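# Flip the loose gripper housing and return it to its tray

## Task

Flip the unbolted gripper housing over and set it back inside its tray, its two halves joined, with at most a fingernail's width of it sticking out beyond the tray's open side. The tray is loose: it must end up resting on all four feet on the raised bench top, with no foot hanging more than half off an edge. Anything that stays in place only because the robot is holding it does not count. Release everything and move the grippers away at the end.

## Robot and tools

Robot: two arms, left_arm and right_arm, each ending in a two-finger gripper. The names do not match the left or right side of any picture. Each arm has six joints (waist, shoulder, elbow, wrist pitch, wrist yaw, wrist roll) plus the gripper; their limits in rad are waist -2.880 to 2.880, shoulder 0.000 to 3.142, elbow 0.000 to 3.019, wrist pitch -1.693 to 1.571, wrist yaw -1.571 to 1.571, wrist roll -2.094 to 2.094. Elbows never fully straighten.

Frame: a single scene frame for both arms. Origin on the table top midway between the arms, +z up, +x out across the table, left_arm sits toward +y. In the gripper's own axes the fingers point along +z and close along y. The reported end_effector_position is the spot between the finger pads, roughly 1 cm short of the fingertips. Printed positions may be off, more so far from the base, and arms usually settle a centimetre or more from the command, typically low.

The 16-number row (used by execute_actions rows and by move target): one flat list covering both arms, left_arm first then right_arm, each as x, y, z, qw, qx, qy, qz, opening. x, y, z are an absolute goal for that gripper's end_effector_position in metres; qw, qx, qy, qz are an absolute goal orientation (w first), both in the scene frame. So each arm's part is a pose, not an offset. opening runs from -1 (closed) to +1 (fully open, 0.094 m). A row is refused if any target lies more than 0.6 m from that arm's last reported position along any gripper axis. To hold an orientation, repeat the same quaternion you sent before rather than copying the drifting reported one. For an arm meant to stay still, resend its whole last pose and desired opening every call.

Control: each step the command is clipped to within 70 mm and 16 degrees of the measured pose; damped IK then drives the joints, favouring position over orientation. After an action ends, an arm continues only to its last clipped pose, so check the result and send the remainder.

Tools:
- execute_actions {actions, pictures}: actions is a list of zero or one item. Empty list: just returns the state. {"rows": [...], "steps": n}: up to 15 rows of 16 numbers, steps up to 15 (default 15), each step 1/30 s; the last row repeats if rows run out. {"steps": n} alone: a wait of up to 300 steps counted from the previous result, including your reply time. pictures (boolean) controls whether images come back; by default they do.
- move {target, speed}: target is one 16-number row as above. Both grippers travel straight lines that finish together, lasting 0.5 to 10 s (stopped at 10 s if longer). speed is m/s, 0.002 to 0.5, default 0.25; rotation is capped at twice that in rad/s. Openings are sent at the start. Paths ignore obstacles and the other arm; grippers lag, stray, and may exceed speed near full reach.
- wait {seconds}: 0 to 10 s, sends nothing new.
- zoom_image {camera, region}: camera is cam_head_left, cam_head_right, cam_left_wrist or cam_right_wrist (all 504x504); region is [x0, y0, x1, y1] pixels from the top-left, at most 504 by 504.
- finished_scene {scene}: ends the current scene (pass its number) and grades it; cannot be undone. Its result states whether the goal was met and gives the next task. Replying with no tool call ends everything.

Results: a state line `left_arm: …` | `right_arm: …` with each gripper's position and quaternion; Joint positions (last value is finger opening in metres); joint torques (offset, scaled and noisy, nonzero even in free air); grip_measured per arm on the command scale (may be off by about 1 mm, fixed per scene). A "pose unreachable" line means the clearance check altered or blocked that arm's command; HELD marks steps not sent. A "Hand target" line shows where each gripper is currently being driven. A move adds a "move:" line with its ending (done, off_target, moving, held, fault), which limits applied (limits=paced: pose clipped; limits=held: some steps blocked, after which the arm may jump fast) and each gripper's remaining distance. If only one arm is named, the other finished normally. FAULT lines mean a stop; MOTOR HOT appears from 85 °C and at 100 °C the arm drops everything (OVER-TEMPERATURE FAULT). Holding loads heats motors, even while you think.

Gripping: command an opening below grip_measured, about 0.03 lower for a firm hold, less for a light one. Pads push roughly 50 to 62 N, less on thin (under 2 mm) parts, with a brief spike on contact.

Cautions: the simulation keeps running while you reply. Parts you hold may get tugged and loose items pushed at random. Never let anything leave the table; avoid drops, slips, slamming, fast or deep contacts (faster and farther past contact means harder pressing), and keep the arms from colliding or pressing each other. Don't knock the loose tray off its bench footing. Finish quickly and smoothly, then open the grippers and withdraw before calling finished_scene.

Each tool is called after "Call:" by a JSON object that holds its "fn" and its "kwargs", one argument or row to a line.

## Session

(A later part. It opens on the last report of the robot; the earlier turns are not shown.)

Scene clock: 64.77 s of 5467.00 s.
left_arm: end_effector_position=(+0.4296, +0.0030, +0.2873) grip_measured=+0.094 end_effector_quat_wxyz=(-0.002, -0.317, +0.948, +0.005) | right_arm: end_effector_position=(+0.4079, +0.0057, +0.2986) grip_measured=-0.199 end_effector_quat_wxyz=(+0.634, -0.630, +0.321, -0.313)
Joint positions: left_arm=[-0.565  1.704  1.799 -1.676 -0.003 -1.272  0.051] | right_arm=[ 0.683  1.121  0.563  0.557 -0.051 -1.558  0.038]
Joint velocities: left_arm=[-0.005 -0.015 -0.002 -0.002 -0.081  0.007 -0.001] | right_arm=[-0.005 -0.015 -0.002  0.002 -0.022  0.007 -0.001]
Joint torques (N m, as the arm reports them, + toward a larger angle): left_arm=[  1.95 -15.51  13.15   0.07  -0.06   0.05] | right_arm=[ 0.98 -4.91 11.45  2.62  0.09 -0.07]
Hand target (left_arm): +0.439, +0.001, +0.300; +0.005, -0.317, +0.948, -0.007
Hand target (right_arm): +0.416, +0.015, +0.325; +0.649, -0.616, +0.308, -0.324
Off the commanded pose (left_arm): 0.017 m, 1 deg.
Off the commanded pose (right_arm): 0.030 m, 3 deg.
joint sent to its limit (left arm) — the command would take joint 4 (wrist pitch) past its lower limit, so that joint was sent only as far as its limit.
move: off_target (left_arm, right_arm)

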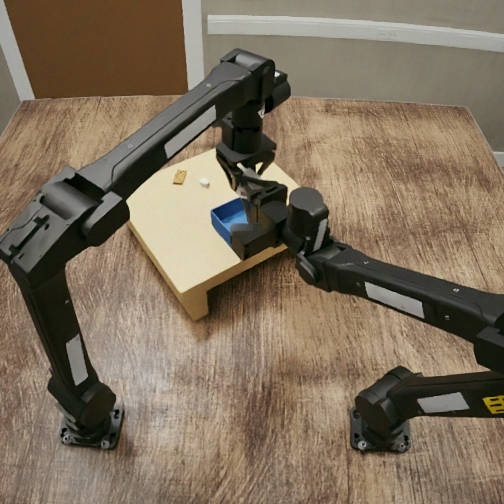

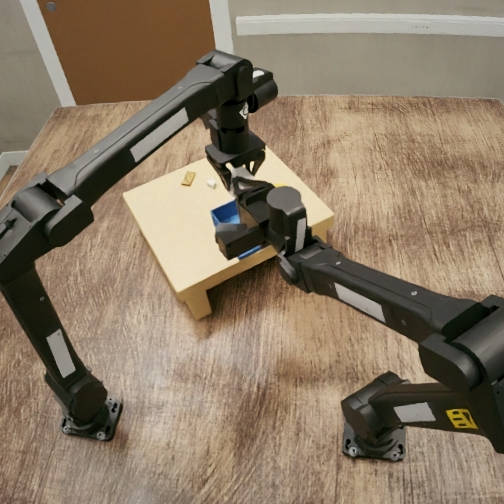

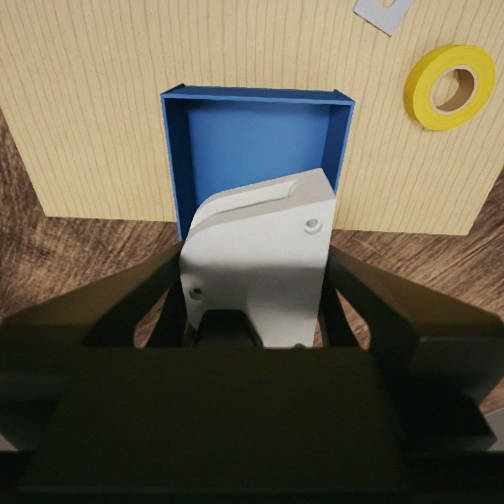

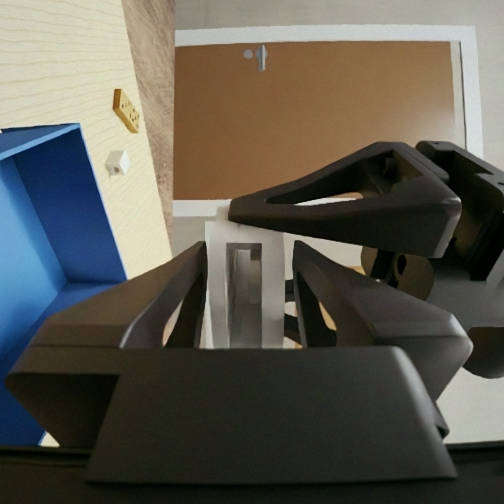

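Call:
{"fn": "move", "kwargs": {
  "target": [0.44,0.0,0.30,0,-0.317,0.948,0,0.045,0.427,0.004,0.324,0.648,-0.615,0.307,-0.323,-0.2],
  "speed": 0.03
}}

Scene clock: 68.23 s of 5467.00 s.
left_arm: end_effector_position=(+0.4296, +0.0030, +0.2873) grip_measured=+0.094 end_effector_quat_wxyz=(-0.002, -0.317, +0.948, +0.005) | right_arm: end_effector_position=(+0.4132, -0.0011, +0.2971) grip_measured=-0.199 end_effector_quat_wxyz=(+0.634, -0.632, +0.319, -0.310)
Joint positions: left_arm=[-0.565  1.704  1.799 -1.676 -0.003 -1.272  0.051] | right_arm=[ 0.652  1.126  0.563  0.561 -0.089 -1.558  0.038]
Joint velocities: left_arm=[-0.005 -0.005 -0.002  0.027 -0.051  0.022  0.   ] | right_arm=[-0.015 -0.005  0.002 -0.012  0.037  0.037  0.   ]
Joint torques (N m, as the arm reports them, + toward a larger angle): left_arm=[  2.   -15.47  13.16   0.11  -0.06   0.04] | right_arm=[-0.46 -5.06 11.52  2.58 -0.17 -0.07]
Hand target (left_arm): +0.439, +0.001, +0.300; +0.005, -0.317, +0.948, -0.007
Hand target (right_arm): +0.425, +0.003, +0.324; +0.649, -0.616, +0.307, -0.324
Off the commanded pose (left_arm): 0.017 m, 1 deg.
Off the commanded pose (right_arm): 0.031 m, 3 deg.
joint sent to its limit (left arm) — the command would take joint 4 (wrist pitch) past its lower limit, so that joint was sent only as far as its limit.
move: off_target (left_arm, right_arm)

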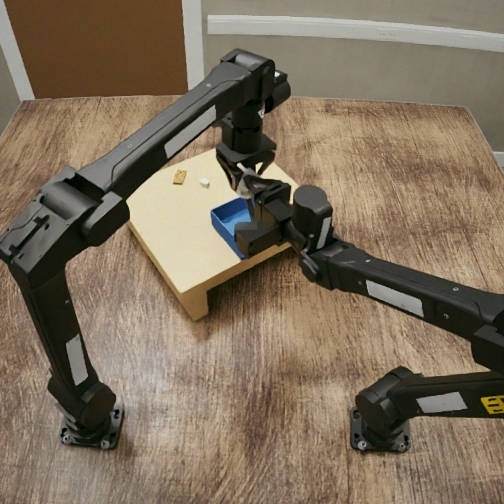

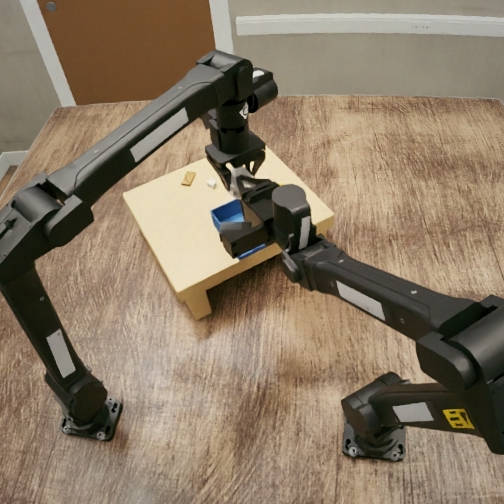

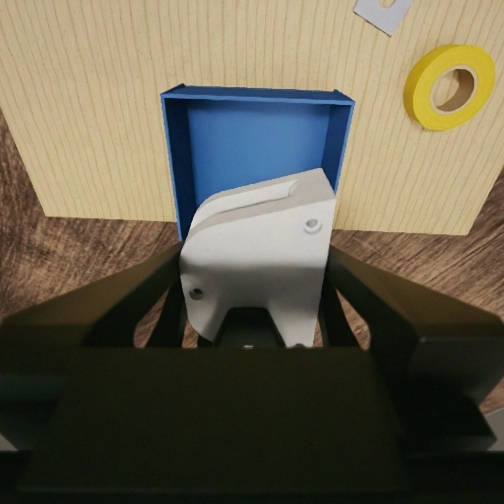

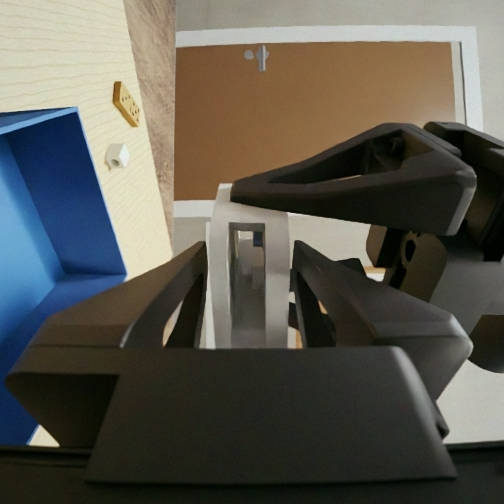

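Call:
{"fn": "execute_actions", "kwargs": {
  "actions": [
    {"rows":[[0.44,0.0,0.30,0,-0.317,0.948,0,0.045,0.427,0.004,0.324,0.648,-0.615,0.307,-0.323,-0.3],[0.44,0.0,0.30,0,-0.317,0.948,0,0.045,0.427,0.004,0.324,0.648,-0.615,0.307,-0.323,-0.35],[0.44,0.0,0.30,0,-0.317,0.948,0,0.045,0.427,0.004,0.324,0.648,-0.615,0.307,-0.323,-0.38],[0.44,0.0,0.30,0,-0.317,0.948,0,0.045,0.427,0.004,0.324,0.648,-0.615,0.307,-0.323,-0.41],[0.44,0.0,0.30,0,-0.317,0.948,0,0.045,0.427,0.004,0.324,0.648,-0.615,0.307,-0.323,-0.43],[0.44,0.0,0.30,0,-0.317,0.948,0,0.045,0.427,0.004,0.324,0.648,-0.615,0.307,-0.323,-0.45],[0.44,0.0,0.30,0,-0.317,0.948,0,0.045,0.427,0.004,0.324,0.648,-0.615,0.307,-0.323,-0.47],[0.44,0.0,0.30,0,-0.317,0.948,0,0.045,0.427,0.004,0.324,0.648,-0.615,0.307,-0.323,-0.51]],"steps":15}
  ],
  "pictures": false
}}

Scene clock: 73.03 s of 5467.00 s.
left_arm: end_effector_position=(+0.4295, +0.0032, +0.2871) grip_measured=+0.094 end_effector_quat_wxyz=(-0.002, -0.317, +0.948, +0.005) | right_arm: end_effector_position=(+0.4130, -0.0009, +0.2974) grip_measured=-0.449 end_effector_quat_wxyz=(+0.634, -0.633, +0.317, -0.312)
Joint positions: left_arm=[-0.565  1.704  1.799 -1.677 -0.003 -1.272  0.051] | right_arm=[ 0.652  1.126  0.563  0.562 -0.09  -1.564  0.026]
Joint velocities: left_arm=[-0.005 -0.015 -0.007  0.007 -0.081  0.007 -0.   ] | right_arm=[-0.005 -0.005 -0.002  0.002  0.037 -0.007  0.   ]
Joint torques (N m, as the arm reports them, + toward a larger angle): left_arm=[  1.94 -15.36  13.14   0.2   -0.05   0.03] | right_arm=[-0.44 -5.1  11.49  2.59 -0.13  0.01]
Hand target (left_arm): +0.439, +0.001, +0.300; +0.005, -0.317, +0.948, -0.007
Hand target (right_arm): +0.425, +0.003, +0.324; +0.649, -0.616, +0.308, -0.324
Off the commanded pose (left_arm): 0.017 m, 1 deg.
Off the commanded pose (right_arm): 0.030 m, 3 deg.
joint sent to its limit (left arm) — the command would take joint 4 (wrist pitch) past its lower limit, so that joint was sent only as far as its limit.
Steps of this call (steps 1 to 90: nothing new was sent; then 1.30 s passed at rest; steps 91 to 105: all 15 steps of this action). Readings (end_effector_position):
91: left_arm (+0.4296, +0.0030, +0.2873) | right_arm (+0.4132, -0.0011, +0.2971)
92: left_arm (+0.4296, +0.0030, +0.2873) | right_arm (+0.4132, -0.0011, +0.2971)
94: left_arm (+0.4296, +0.0030, +0.2873) | right_arm (+0.4132, -0.0011, +0.2971)
98: left_arm (+0.4295, +0.0032, +0.2871) | right_arm (+0.4130, -0.0009, +0.2974)
105: the state above

Call:
{"fn": "execute_actions", "kwargs": {
  "actions": [
    {"rows":[[0.44,0.0,0.30,0,-0.317,0.948,0,1,0.427,0.004,0.324,0.648,-0.615,0.307,-0.323,-0.51]],"steps":12}
  ],
  "pictures": false
}}

Call:
{"fn": "move", "kwargs": {
  "target": [0.44,0.0,0.30,0,-0.317,0.948,0,1,0.335,-0.06,0.30,0.648,-0.615,0.307,-0.323,-0.51],
  "speed": 0.12
}}

Call:
{"fn": "move", "kwargs": {
  "target": [0.44,0.0,0.30,0,-0.317,0.948,0,1,0.335,-0.06,0.30,0.687,-0.218,0.652,0.230,-0.51],
  "speed": 0.45
}}

Call:
{"fn": "move", "kwargs": {
  "target": [0.44,0.0,0.30,0,-0.317,0.948,0,1,0.335,-0.06,0.30,0.323,0.307,0.615,0.648,-0.51],
  "speed": 0.45
}}

Call:
{"fn": "move", "kwargs": {
  "target": [0.44,0.0,0.30,0,-0.317,0.948,0,1,0.426,0.008,0.327,0.323,0.307,0.615,0.648,-0.51],
  "speed": 0.07
}}

Scene clock: 77.47 s of 5467.00 s.
left_arm: end_effector_position=(+0.4298, +0.0029, +0.2879) grip_measured=+1.000 end_effector_quat_wxyz=(-0.001, -0.317, +0.948, +0.004) | right_arm: end_effector_position=(+0.4132, -0.0008, +0.2969) grip_measured=-0.449 end_effector_quat_wxyz=(+0.634, -0.633, +0.317, -0.312)
Joint positions: left_arm=[-0.565  1.704  1.801 -1.677 -0.003 -1.272  0.094] | right_arm=[ 0.652  1.127  0.563  0.562 -0.09  -1.564  0.026]
Joint velocities: left_arm=[-0.005 -0.015 -0.022 -0.002 -0.007  0.051  0.   ] | right_arm=[-0.015  0.005 -0.007 -0.017  0.037 -0.051 -0.001]
Joint torques (N m, as the arm reports them, + toward a larger angle): left_arm=[  1.93 -15.48  12.98   0.16  -0.05   0.04] | right_arm=[-0.35 -5.32 11.51  2.56 -0.13  0.01]
Hand target (left_arm): +0.439, +0.001, +0.300; +0.005, -0.317, +0.948, -0.007
Hand target (right_arm): +0.425, +0.003, +0.324; +0.649, -0.616, +0.307, -0.324
Off the commanded pose (left_arm): 0.016 m, 1 deg.
Off the commanded pose (right_arm): 0.031 m, 3 deg.
joint sent to its limit (left arm) — the command would take joint 4 (wrist pitch) past its lower limit, so that joint was sent only as far as its limit.
Steps of this call (steps 1 to 90: nothing new was sent; then 1.03 s passed at rest; steps 91 to 102: all 12 steps of this action). Readings (end_effector_position):
91: left_arm (+0.4295, +0.0032, +0.2871) | right_arm (+0.4130, -0.0009, +0.2974)
92: left_arm (+0.4295, +0.0031, +0.2872) | right_arm (+0.4131, -0.0009, +0.2972)
94: left_arm (+0.4296, +0.0031, +0.2874) | right_arm (+0.4131, -0.0009, +0.2971)
98: left_arm (+0.4298, +0.0029, +0.2879) | right_arm (+0.4132, -0.0008, +0.2969)
102: the state above

Scene clock: 78.87 s of 5467.00 s.
left_arm: end_effector_position=(+0.4298, +0.0029, +0.2879) grip_measured=+1.000 end_effector_quat_wxyz=(-0.001, -0.317, +0.948, +0.004) | right_arm: end_effector_position=(+0.3327, -0.0583, +0.3051) grip_measured=-0.449 end_effector_quat_wxyz=(+0.653, -0.612, +0.304, -0.325)
Joint positions: left_arm=[-0.565  1.704  1.801 -1.677 -0.003 -1.272  0.094] | right_arm=[ 0.625  0.763  0.353  0.476 -0.116 -1.564  0.026]
Joint velocities: left_arm=[-0.005 -0.015  0.002  0.012 -0.007  0.037  0.   ] | right_arm=[-0.015 -0.015  0.002  0.002  0.022  0.037  0.001]
Joint torques (N m, as the arm reports them, + toward a larger angle): left_arm=[  1.87 -15.61  12.92   0.17  -0.04   0.03] | right_arm=[-0.48 -1.23  8.18  1.7  -0.16  0.02]
Hand target (left_arm): +0.439, +0.001, +0.300; +0.005, -0.317, +0.948, -0.007
Hand target (right_arm): +0.334, -0.060, +0.300; +0.649, -0.616, +0.307, -0.324
Off the commanded pose (left_arm): 0.016 m, 1 deg.
Off the commanded pose (right_arm): 0.006 m, 1 deg.
joint sent to its limit (left arm) — the command would take joint 4 (wrist pitch) past its lower limit, so that joint was sent only as far as its limit.
move: off_target (left_arm)

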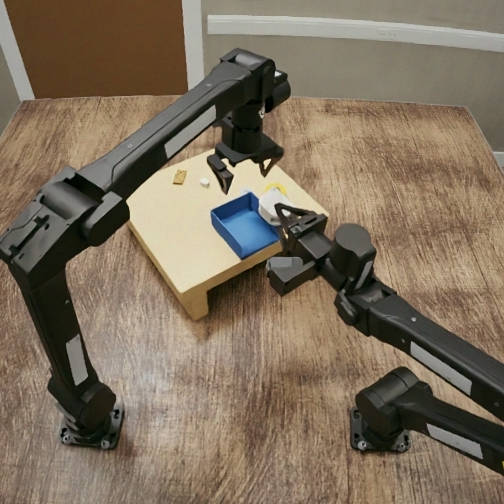

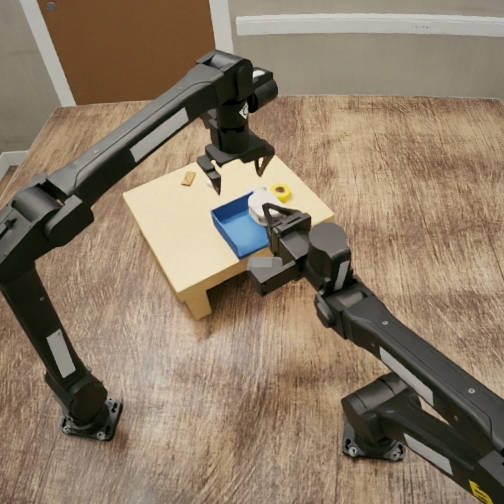

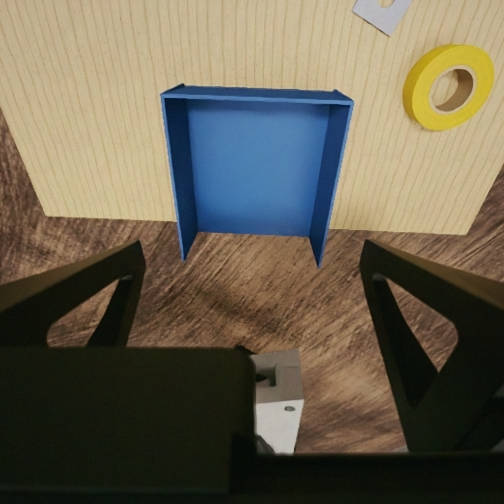

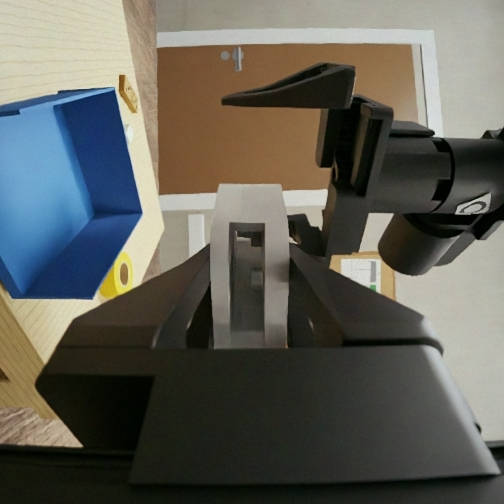

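Scene clock: 81.30 s of 5467.00 s.
left_arm: end_effector_position=(+0.4298, +0.0029, +0.2879) grip_measured=+1.000 end_effector_quat_wxyz=(-0.001, -0.317, +0.948, +0.004) | right_arm: end_effector_position=(+0.3328, -0.0583, +0.3050) grip_measured=-0.449 end_effector_quat_wxyz=(+0.693, -0.223, +0.647, +0.228)
Joint positions: left_arm=[-0.565  1.704  1.801 -1.677 -0.003 -1.272  0.094] | right_arm=[ 0.623  0.763  0.353  0.476 -0.119 -0.005  0.026]
Joint velocities: left_arm=[-0.005  0.005  0.007 -0.007 -0.022  0.022  0.   ] | right_arm=[ 0.005 -0.005 -0.017 -0.012  0.022  0.066 -0.   ]
Joint torques (N m, as the arm reports them, + toward a larger angle): left_arm=[  1.82 -15.51  12.98   0.22  -0.05   0.03] | right_arm=[-0.46 -0.75  8.19  1.93 -0.15  0.04]
Hand target (left_arm): +0.439, +0.001, +0.300; +0.005, -0.317, +0.948, -0.007
Hand target (right_arm): +0.335, -0.060, +0.300; +0.688, -0.218, +0.653, +0.230
Off the commanded pose (left_arm): 0.016 m, 1 deg.
Off the commanded pose (right_arm): 0.006 m, 1 deg.
joint sent to its limit (left arm) — the command would take joint 4 (wrist pitch) past its lower limit, so that joint was sent only as far as its limit.
move: off_target (left_arm)

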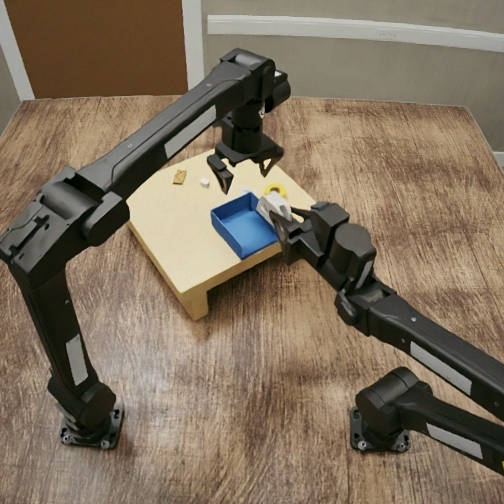

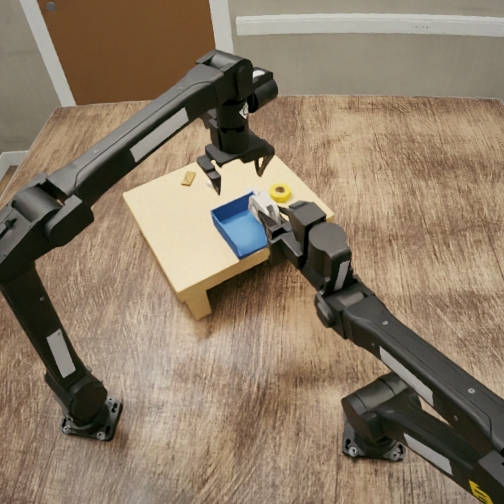

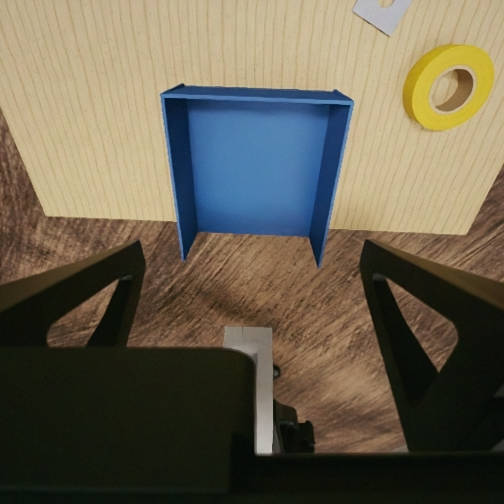

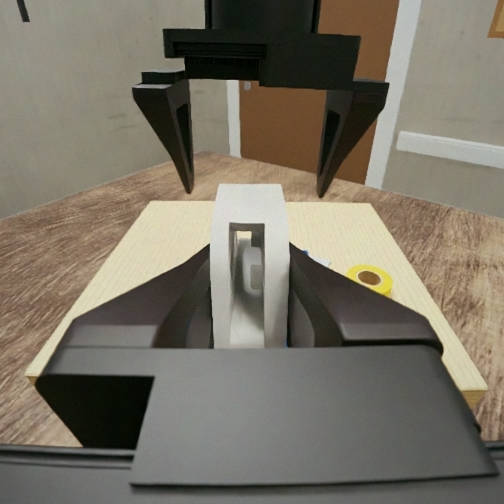

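Scene clock: 83.77 s of 5467.00 s.
left_arm: end_effector_position=(+0.4298, +0.0029, +0.2879) grip_measured=+1.000 end_effector_quat_wxyz=(-0.001, -0.317, +0.948, +0.004) | right_arm: end_effector_position=(+0.3328, -0.0583, +0.3050) grip_measured=-0.449 end_effector_quat_wxyz=(+0.329, +0.300, +0.615, +0.651)
Joint positions: left_arm=[-0.565  1.704  1.801 -1.677 -0.003 -1.272  0.094] | right_arm=[ 0.623  0.763  0.353  0.476 -0.119  1.565  0.026]
Joint velocities: left_arm=[-0.005 -0.024  0.002 -0.007 -0.022  0.022  0.   ] | right_arm=[ 0.005 -0.005  0.012 -0.017 -0.007  0.022 -0.001]
Joint torques (N m, as the arm reports them, + toward a larger angle): left_arm=[  1.92 -15.51  12.91   0.13  -0.05   0.03] | right_arm=[-0.46 -0.93  8.22  1.88 -0.14 -0.04]
Hand target (left_arm): +0.439, +0.001, +0.300; +0.005, -0.317, +0.948, -0.007
Hand target (right_arm): +0.335, -0.060, +0.300; +0.324, +0.307, +0.616, +0.649
Off the commanded pose (left_arm): 0.016 m, 1 deg.
Off the commanded pose (right_arm): 0.006 m, 1 deg.
joint sent to its limit (left arm) — the command would take joint 4 (wrist pitch) past its lower limit, so that joint was sent only as far as its limit.
move: off_target (left_arm)

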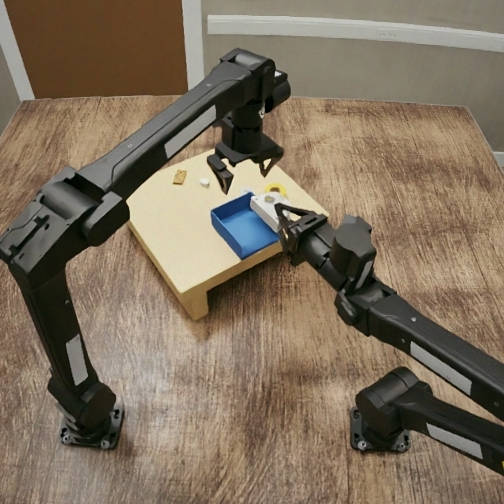

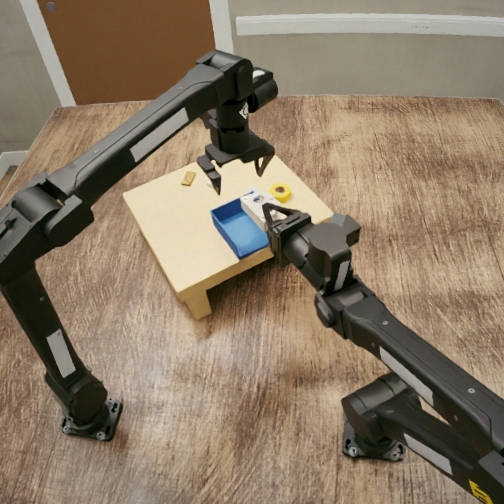

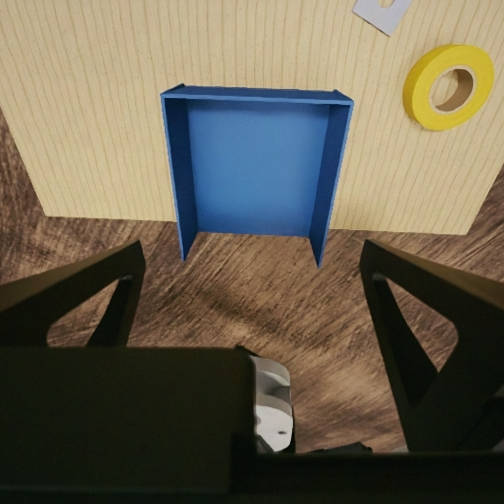

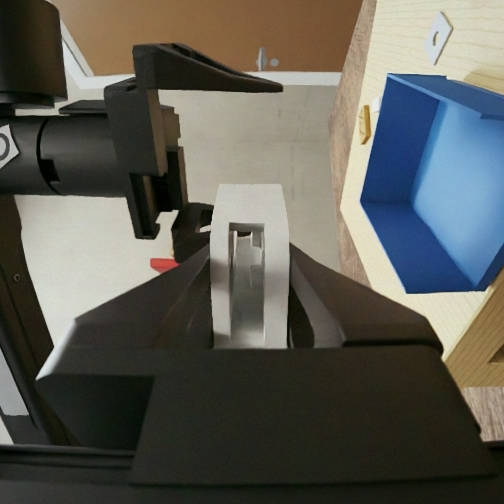

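Scene clock: 85.77 s of 5467.00 s.
left_arm: end_effector_position=(+0.4298, +0.0029, +0.2879) grip_measured=+1.000 end_effector_quat_wxyz=(-0.001, -0.317, +0.948, +0.004) | right_arm: end_effector_position=(+0.4173, -0.0018, +0.2975) grip_measured=-0.449 end_effector_quat_wxyz=(+0.316, +0.317, +0.635, +0.629)
Joint positions: left_arm=[-0.565  1.704  1.801 -1.677 -0.003 -1.272  0.094] | right_arm=[ 0.646  1.133  0.573  0.552 -0.089  1.567  0.026]
Joint velocities: left_arm=[ 0.005 -0.005 -0.012  0.007  0.037 -0.022  0.   ] | right_arm=[ 0.005 -0.005 -0.007  0.007  0.007  0.007  0.   ]
Joint torques (N m, as the arm reports them, + toward a larger angle): left_arm=[  1.85 -15.42  12.95   0.14  -0.06   0.03] | right_arm=[ 1.08 -5.66 11.57  2.68  0.17 -0.06]
Hand target (left_arm): +0.439, +0.001, +0.300; +0.005, -0.317, +0.948, -0.007
Hand target (right_arm): +0.425, +0.007, +0.327; +0.323, +0.308, +0.616, +0.649
Off the commanded pose (left_arm): 0.016 m, 1 deg.
Off the commanded pose (right_arm): 0.032 m, 3 deg.
joint sent to its limit (left arm) — the command would take joint 4 (wrist pitch) past its lower limit, so that joint was sent only as far as its limit.
move: off_target (left_arm, right_arm)

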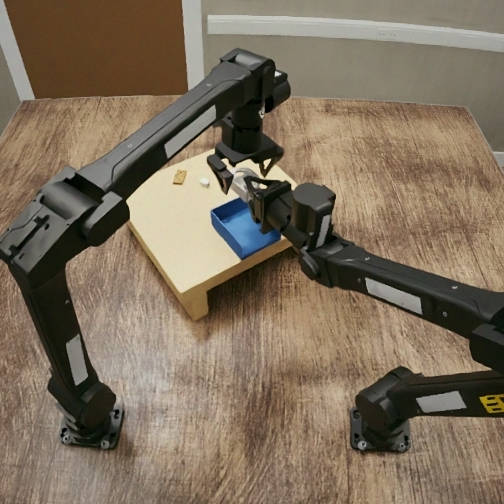

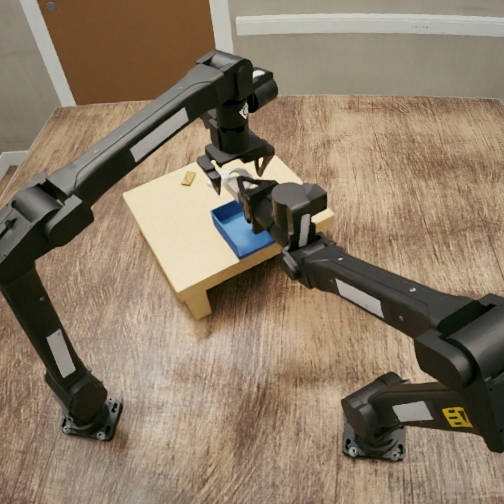

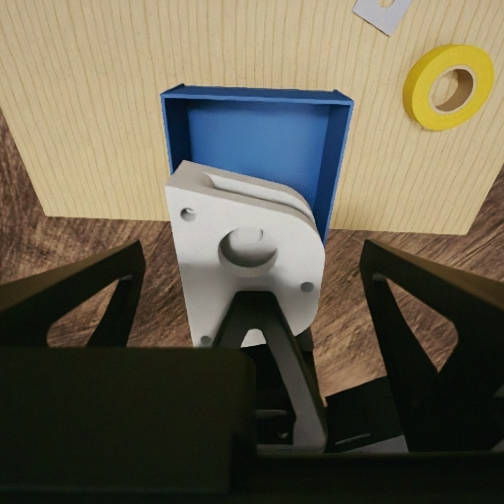

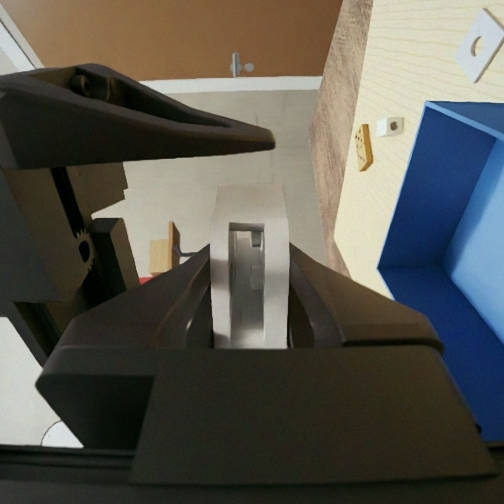

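Call:
{"fn": "execute_actions", "kwargs": {
  "actions": [
    {"rows":[[0.44,0.0,0.30,0,-0.342,0.94,0,0.3,0.426,0.008,0.327,0.323,0.307,0.615,0.648,-0.51]],"steps":12}
  ],
  "pictures": false
}}

Call:
{"fn": "execute_actions", "kwargs": {
  "actions": [
    {"rows":[[0.44,0.0,0.30,0,-0.342,0.94,0,0.25,0.426,0.008,0.327,0.323,0.307,0.615,0.648,-0.51],[0.44,0.0,0.30,0,-0.342,0.94,0,0.21,0.426,0.008,0.327,0.323,0.307,0.615,0.648,-0.51],[0.44,0.0,0.30,0,-0.342,0.94,0,0.18,0.426,0.008,0.327,0.323,0.307,0.615,0.648,-0.51],[0.44,0.0,0.30,0,-0.342,0.94,0,0.15,0.426,0.008,0.327,0.323,0.307,0.615,0.648,-0.51],[0.44,0.0,0.30,0,-0.342,0.94,0,0.13,0.426,0.008,0.327,0.323,0.307,0.615,0.648,-0.51],[0.44,0.0,0.30,0,-0.342,0.94,0,0.11,0.426,0.008,0.327,0.323,0.307,0.615,0.648,-0.51],[0.44,0.0,0.30,0,-0.342,0.94,0,0.09,0.426,0.008,0.327,0.323,0.307,0.615,0.648,-0.51],[0.44,0.0,0.30,0,-0.342,0.94,0,0.07,0.426,0.008,0.327,0.323,0.307,0.615,0.648,-0.51],[0.44,0.0,0.30,0,-0.342,0.94,0,0.045,0.426,0.008,0.327,0.323,0.307,0.615,0.648,-0.51]],"steps":15}
  ]
}}

Scene clock: 91.00 s of 5467.00 s.
left_arm: end_effector_position=(+0.4298, +0.0028, +0.2879) grip_measured=+0.302 end_effector_quat_wxyz=(-0.001, -0.333, +0.943, +0.004) | right_arm: end_effector_position=(+0.4172, -0.0016, +0.2975) grip_measured=-0.449 end_effector_quat_wxyz=(+0.317, +0.317, +0.635, +0.629)
Joint positions: left_arm=[-0.565  1.704  1.801 -1.677 -0.003 -1.305  0.061] | right_arm=[ 0.647  1.133  0.573  0.552 -0.087  1.567  0.026]
Joint velocities: left_arm=[ 0.005 -0.024 -0.007 -0.007 -0.007 -0.007 -0.001] | right_arm=[-0.005  0.005  0.007 -0.007 -0.037  0.007 -0.001]
Joint torques (N m, as the arm reports them, + toward a larger angle): left_arm=[  1.79 -15.63  12.95   0.15  -0.06  -0.15] | right_arm=[ 1.   -5.95 11.39  2.64  0.17 -0.07]
Hand target (left_arm): +0.439, +0.001, +0.300; +0.005, -0.342, +0.940, -0.007
Hand target (right_arm): +0.424, +0.007, +0.327; +0.324, +0.308, +0.616, +0.649
Off the commanded pose (left_arm): 0.016 m, 1 deg.
Off the commanded pose (right_arm): 0.032 m, 3 deg.
joint sent to its limit (left arm) — the command would take joint 4 (wrist pitch) past its lower limit, so that joint was sent only as far as its limit.
Steps of this call (steps 1 to 90: nothing new was sent; then 1.83 s passed at rest; steps 91 to 102: all 12 steps of this action). Readings (end_effector_position):
91: left_arm (+0.4298, +0.0028, +0.2879) | right_arm (+0.4175, -0.0019, +0.2975)
92: left_arm (+0.4298, +0.0028, +0.2879) | right_arm (+0.4174, -0.0019, +0.2975)
94: left_arm (+0.4298, +0.0028, +0.2879) | right_arm (+0.4173, -0.0017, +0.2975)
98: left_arm (+0.4298, +0.0028, +0.2879) | right_arm (+0.4172, -0.0016, +0.2975)
102: the state above

Scene clock: 91.50 s of 5467.00 s.
left_arm: end_effector_position=(+0.4297, +0.0029, +0.2879) grip_measured=+0.095 end_effector_quat_wxyz=(-0.002, -0.333, +0.943, +0.005) | right_arm: end_effector_position=(+0.4174, -0.0018, +0.2975) grip_measured=-0.449 end_effector_quat_wxyz=(+0.317, +0.318, +0.634, +0.629)
Joint positions: left_arm=[-0.565  1.704  1.801 -1.677 -0.003 -1.306  0.051] | right_arm=[ 0.647  1.133  0.573  0.552 -0.085  1.569  0.026]
Joint velocities: left_arm=[-0.005  0.005 -0.017  0.002  0.007  0.022 -0.001] | right_arm=[ 0.015 -0.015 -0.012 -0.012  0.022  0.037  0.001]
Joint torques (N m, as the arm reports them, + toward a larger angle): left_arm=[  2.02 -15.57  12.94   0.16  -0.06  -0.16] | right_arm=[ 1.07 -6.03 11.36  2.62  0.13 -0.09]
Hand target (left_arm): +0.439, +0.001, +0.300; +0.005, -0.342, +0.940, -0.007
Hand target (right_arm): +0.424, +0.007, +0.327; +0.324, +0.308, +0.616, +0.649
Off the commanded pose (left_arm): 0.016 m, 1 deg.
Off the commanded pose (right_arm): 0.032 m, 3 deg.
joint sent to its limit (left arm) — the command would take joint 4 (wrist pitch) past its lower limit, so that joint was sent only as far as its limit.
Steps of this call (steps 1 to 15: all 15 steps of this action). Readings (end_effector_position):
1: left_arm (+0.4298, +0.0028, +0.2879) | right_arm (+0.4173, -0.0016, +0.2975)
2: left_arm (+0.4298, +0.0028, +0.2879) | right_arm (+0.4173, -0.0016, +0.2975)
4: left_arm (+0.4298, +0.0028, +0.2879) | right_arm (+0.4173, -0.0016, +0.2975)
8: left_arm (+0.4297, +0.0029, +0.2879) | right_arm (+0.4174, -0.0018, +0.2975)
15: the state above

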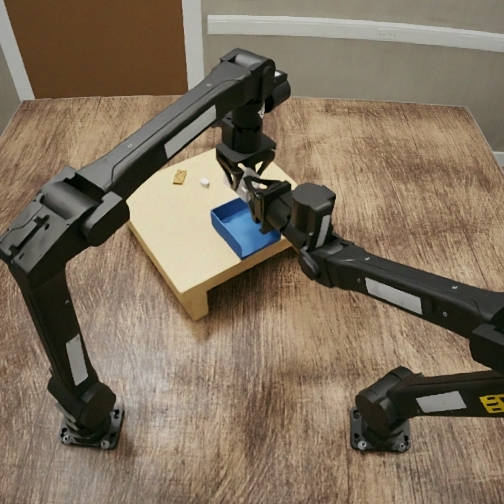

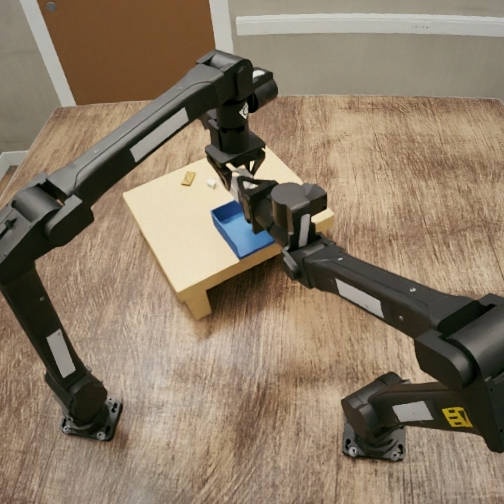

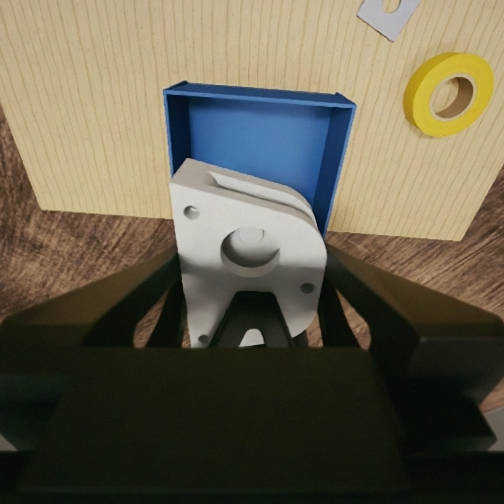

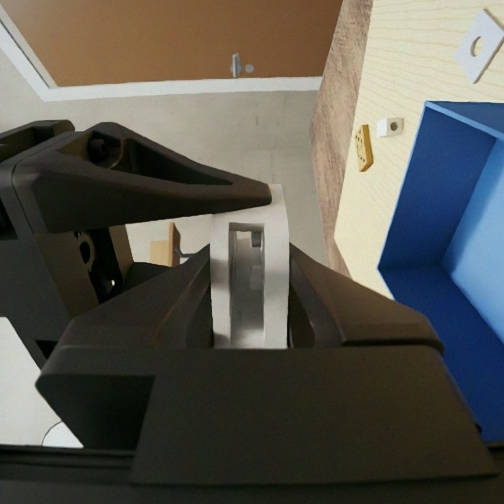

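Call:
{"fn": "execute_actions", "kwargs": {
  "actions": [
    {"rows":[[0.44,0.0,0.30,0,-0.342,0.94,0,0.045,0.426,0.008,0.327,0.323,0.307,0.615,0.648,0.15]],"steps":12}
  ]
}}

Scene clock: 100.30 s of 5467.00 s.
left_arm: end_effector_position=(+0.4297, +0.0029, +0.2879) grip_measured=+0.095 end_effector_quat_wxyz=(-0.002, -0.334, +0.943, +0.005) | right_arm: end_effector_position=(+0.4174, -0.0018, +0.2975) grip_measured=+0.149 end_effector_quat_wxyz=(+0.316, +0.318, +0.634, +0.629)
Joint positions: left_arm=[-0.565  1.704  1.801 -1.677 -0.003 -1.308  0.051] | right_arm=[ 0.647  1.133  0.573  0.552 -0.085  1.569  0.054]
Joint velocities: left_arm=[-0.005 -0.005  0.007  0.012 -0.037 -0.007  0.   ] | right_arm=[ 0.005  0.005 -0.017 -0.002 -0.095 -0.051 -0.   ]
Joint torques (N m, as the arm reports them, + toward a larger angle): left_arm=[  1.98 -15.65  12.97   0.21  -0.06  -0.15] | right_arm=[ 1.04 -5.94 11.38  2.64  0.13 -0.1 ]
Hand target (left_arm): +0.439, +0.001, +0.300; +0.005, -0.342, +0.940, -0.007
Hand target (right_arm): +0.424, +0.007, +0.327; +0.324, +0.308, +0.616, +0.649
Off the commanded pose (left_arm): 0.016 m, 1 deg.
Off the commanded pose (right_arm): 0.032 m, 3 deg.
joint sent to its limit (left arm) — the command would take joint 4 (wrist pitch) past its lower limit, so that joint was sent only as far as its limit.
Steps of this call (steps 1 to 90: nothing new was sent; then 5.40 s passed at rest; steps 91 to 102: all 12 steps of this action). Readings (end_effector_position):
91: left_arm (+0.4297, +0.0029, +0.2879) | right_arm (+0.4174, -0.0018, +0.2975)
92: left_arm (+0.4297, +0.0029, +0.2879) | right_arm (+0.4174, -0.0018, +0.2975)
94: left_arm (+0.4297, +0.0029, +0.2879) | right_arm (+0.4174, -0.0018, +0.2975)
98: left_arm (+0.4297, +0.0029, +0.2879) | right_arm (+0.4174, -0.0018, +0.2975)
102: the state above

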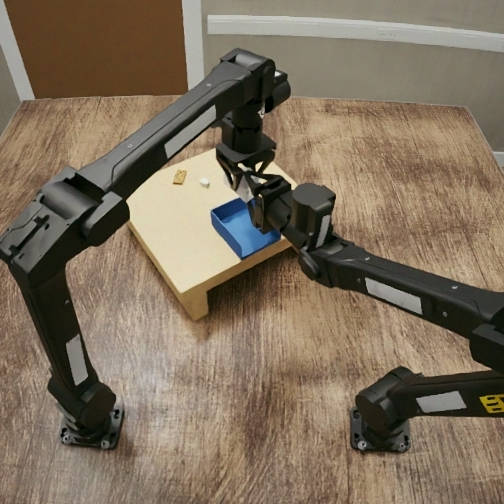

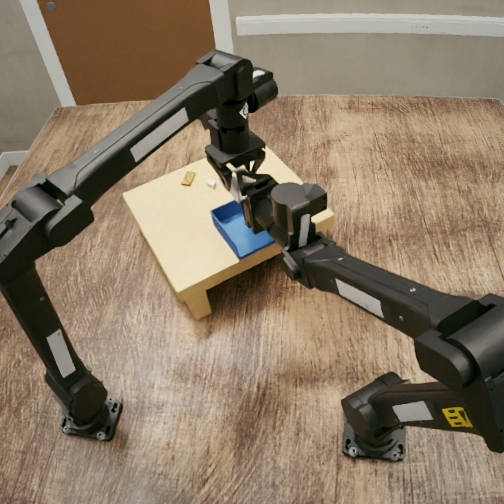

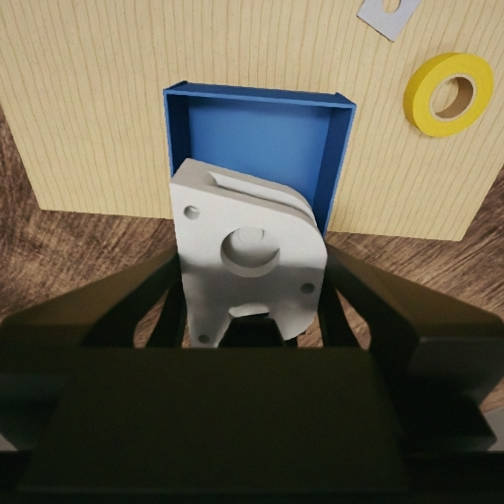

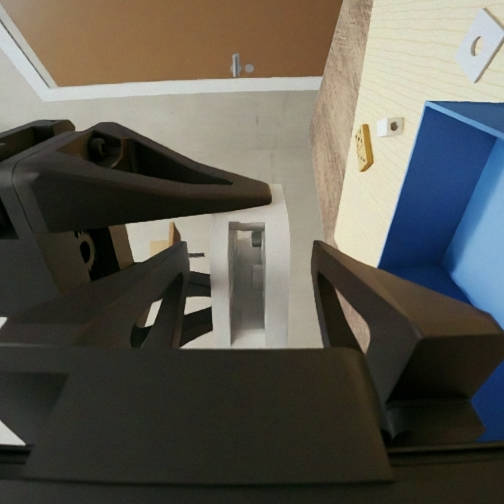

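Call:
{"fn": "move", "kwargs": {
  "target": [0.44,0.0,0.30,0,-0.342,0.94,0,0.045,0.33,-0.075,0.30,0.323,0.307,0.615,0.648,0.15],
  "speed": 0.08
}}

Call:
{"fn": "move", "kwargs": {
  "target": [0.44,0.003,0.21,0,-0.301,0.954,0,0.045,0.27,-0.2,0.30,0.5,0.15,0.7,0.48,0.15],
  "speed": 0.1
}}

Scene clock: 103.97 s of 5467.00 s.
left_arm: end_effector_position=(+0.4297, +0.0029, +0.2879) grip_measured=+0.095 end_effector_quat_wxyz=(-0.002, -0.334, +0.943, +0.005) | right_arm: end_effector_position=(+0.3282, -0.0733, +0.3064) grip_measured=+0.149 end_effector_quat_wxyz=(+0.329, +0.300, +0.613, +0.652)
Joint positions: left_arm=[-0.565  1.704  1.801 -1.677 -0.003 -1.308  0.051] | right_arm=[ 0.574  0.708  0.337  0.439 -0.167  1.569  0.054]
Joint velocities: left_arm=[ 0.005 -0.015 -0.007  0.002  0.022  0.007  0.001] | right_arm=[-0.015 -0.005  0.002 -0.012 -0.022  0.007 -0.   ]
Joint torques (N m, as the arm reports them, + toward a larger angle): left_arm=[  1.87 -15.66  12.93   0.13  -0.06  -0.14] | right_arm=[-0.4  -1.19  7.96  1.68 -0.16 -0.08]
Hand target (left_arm): +0.439, +0.001, +0.300; +0.005, -0.342, +0.940, -0.007
Hand target (right_arm): +0.329, -0.075, +0.300; +0.325, +0.307, +0.616, +0.649
Off the commanded pose (left_arm): 0.016 m, 1 deg.
Off the commanded pose (right_arm): 0.007 m, 1 deg.
joint sent to its limit (left arm) — the command would take joint 4 (wrist pitch) past its lower limit, so that joint was sent only as far as its limit.
move: off_target (left_arm)

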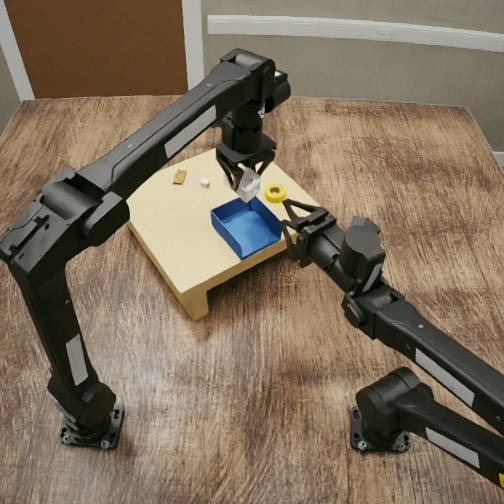

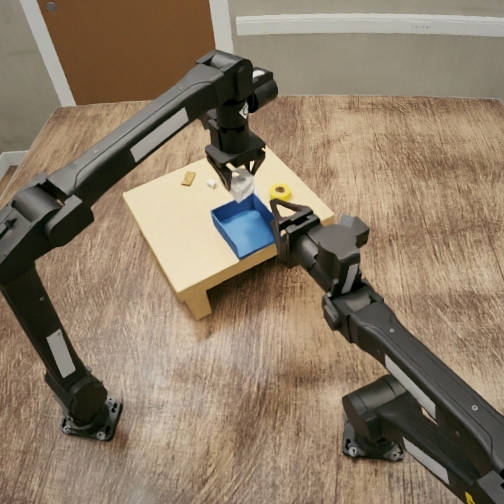

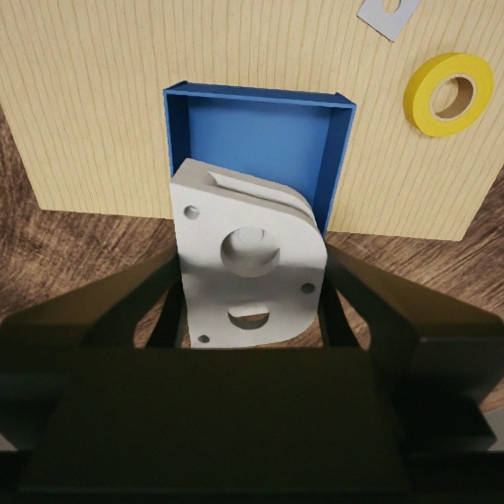

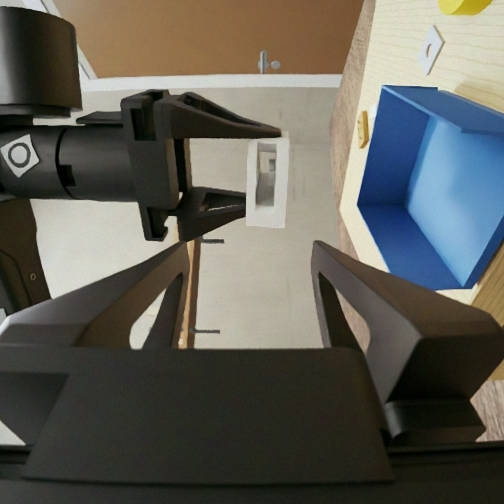

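Scene clock: 107.37 s of 5467.00 s.
left_arm: end_effector_position=(+0.4343, +0.0013, +0.2142) grip_measured=+0.095 end_effector_quat_wxyz=(+0.000, -0.300, +0.954, +0.002) | right_arm: end_effector_position=(+0.2690, -0.1999, +0.3018) grip_measured=+0.149 end_effector_quat_wxyz=(+0.502, +0.148, +0.704, +0.480)
Joint positions: left_arm=[-0.563  1.712  1.619 -1.48  -0.003 -1.234  0.051] | right_arm=[-0.054  0.197  0.302 -0.151 -0.701  0.94   0.054]
Joint velocities: left_arm=[-0.005 -0.005 -0.002  0.002 -0.051 -0.022 -0.   ] | right_arm=[-0.015 -0.005  0.007 -0.012 -0.022 -0.007 -0.001]
Joint torques (N m, as the arm reports them, + toward a larger angle): left_arm=[  2.25 -15.66   9.32   0.88  -0.06   0.11] | right_arm=[-0.13  2.74  8.74  1.63 -0.19 -0.26]
Hand target (left_arm): +0.441, +0.003, +0.210; +0.000, -0.301, +0.954, +0.000
Hand target (right_arm): +0.268, -0.200, +0.299; +0.503, +0.146, +0.706, +0.476
Off the commanded pose (left_arm): 0.007 m, 0 deg.
Off the commanded pose (right_arm): 0.002 m, 0 deg.
move: done

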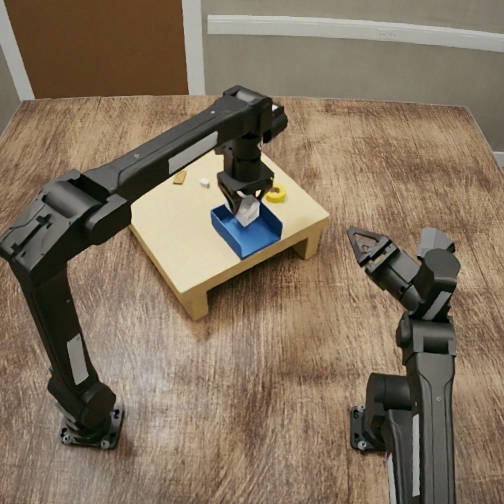

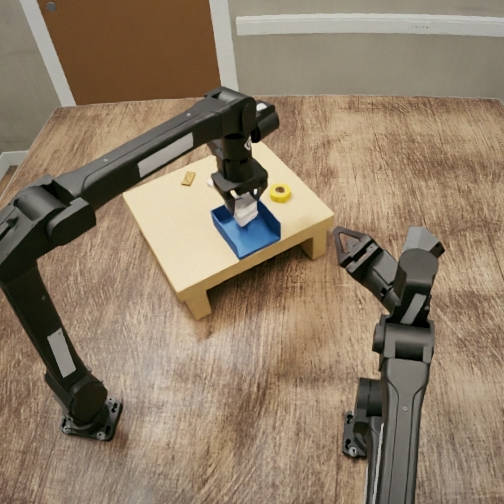

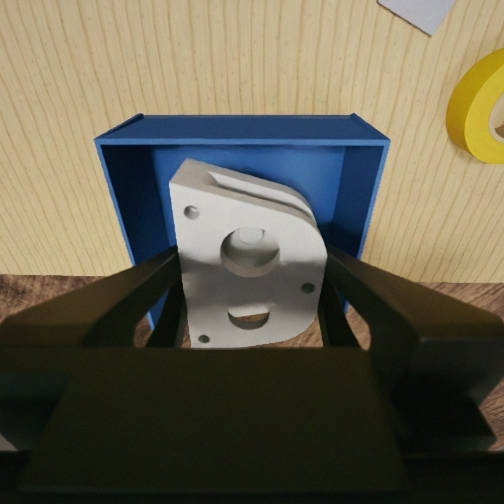

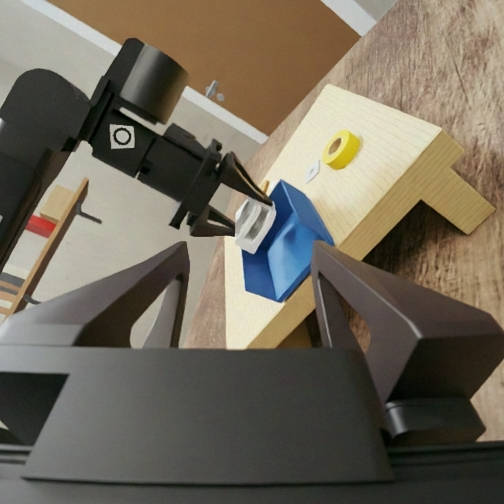

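Call:
{"fn": "move", "kwargs": {
  "target": [0.437,0.003,0.185,0,-0.301,0.954,0,0.045,0.27,-0.2,0.30,0.5,0.15,0.7,0.48,0.15],
  "speed": 0.03
}}

Scene clock: 111.27 s of 5467.00 s.
left_arm: end_effector_position=(+0.4321, +0.0029, +0.1894) grip_measured=+0.095 end_effector_quat_wxyz=(+0.000, -0.300, +0.954, +0.002) | right_arm: end_effector_position=(+0.2690, -0.1999, +0.3018) grip_measured=+0.149 end_effector_quat_wxyz=(+0.503, +0.148, +0.704, +0.479)
Joint positions: left_arm=[-0.563  1.713  1.554 -1.414 -0.003 -1.234  0.051] | right_arm=[-0.054  0.197  0.302 -0.151 -0.701  0.939  0.054]
Joint velocities: left_arm=[-0.005 -0.005  0.002  0.012  0.022 -0.007  0.001] | right_arm=[ 0.005 -0.005 -0.007 -0.017  0.037 -0.095 -0.   ]
Joint torques (N m, as the arm reports them, + toward a larger angle): left_arm=[  1.78 -15.65   9.15   0.89  -0.06   0.02] | right_arm=[ 0.47  3.6   8.59  2.48  0.04 -0.04]
Hand target (left_arm): +0.437, +0.003, +0.185; +0.000, -0.301, +0.954, +0.000
Hand target (right_arm): +0.270, -0.200, +0.300; +0.502, +0.151, +0.703, +0.482
Off the commanded pose (left_arm): 0.007 m, 0 deg.
Off the commanded pose (right_arm): 0.002 m, 0 deg.
move: done

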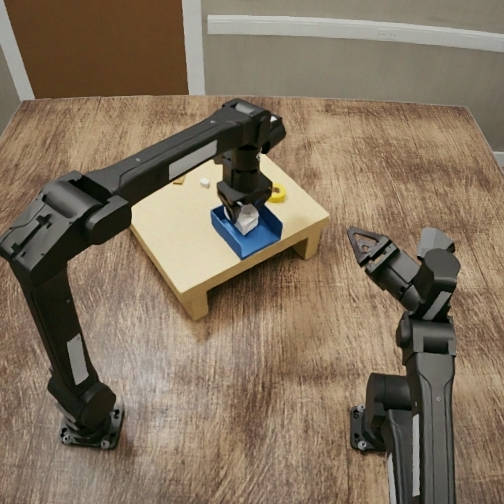

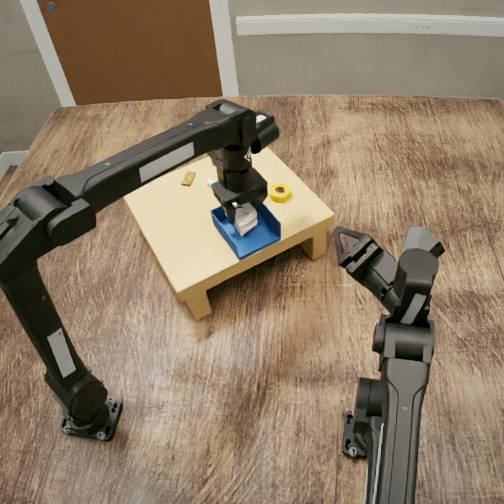

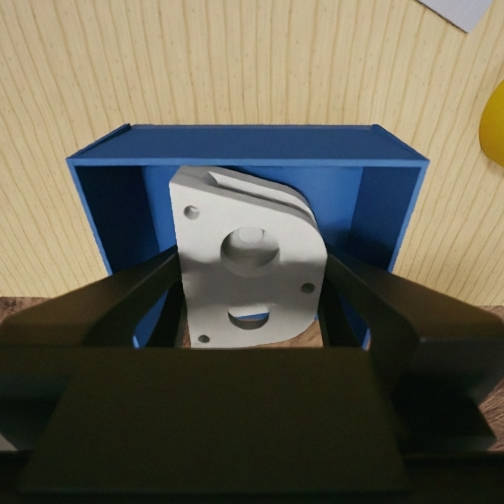

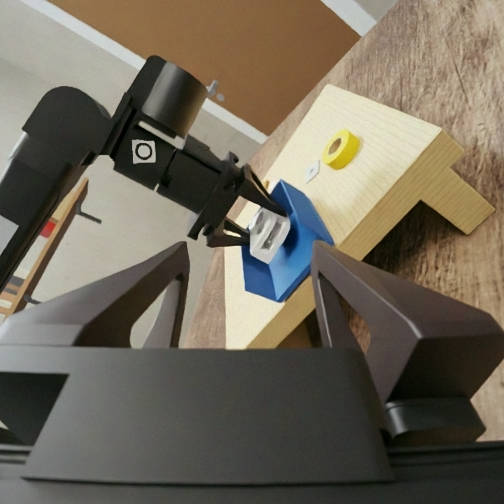

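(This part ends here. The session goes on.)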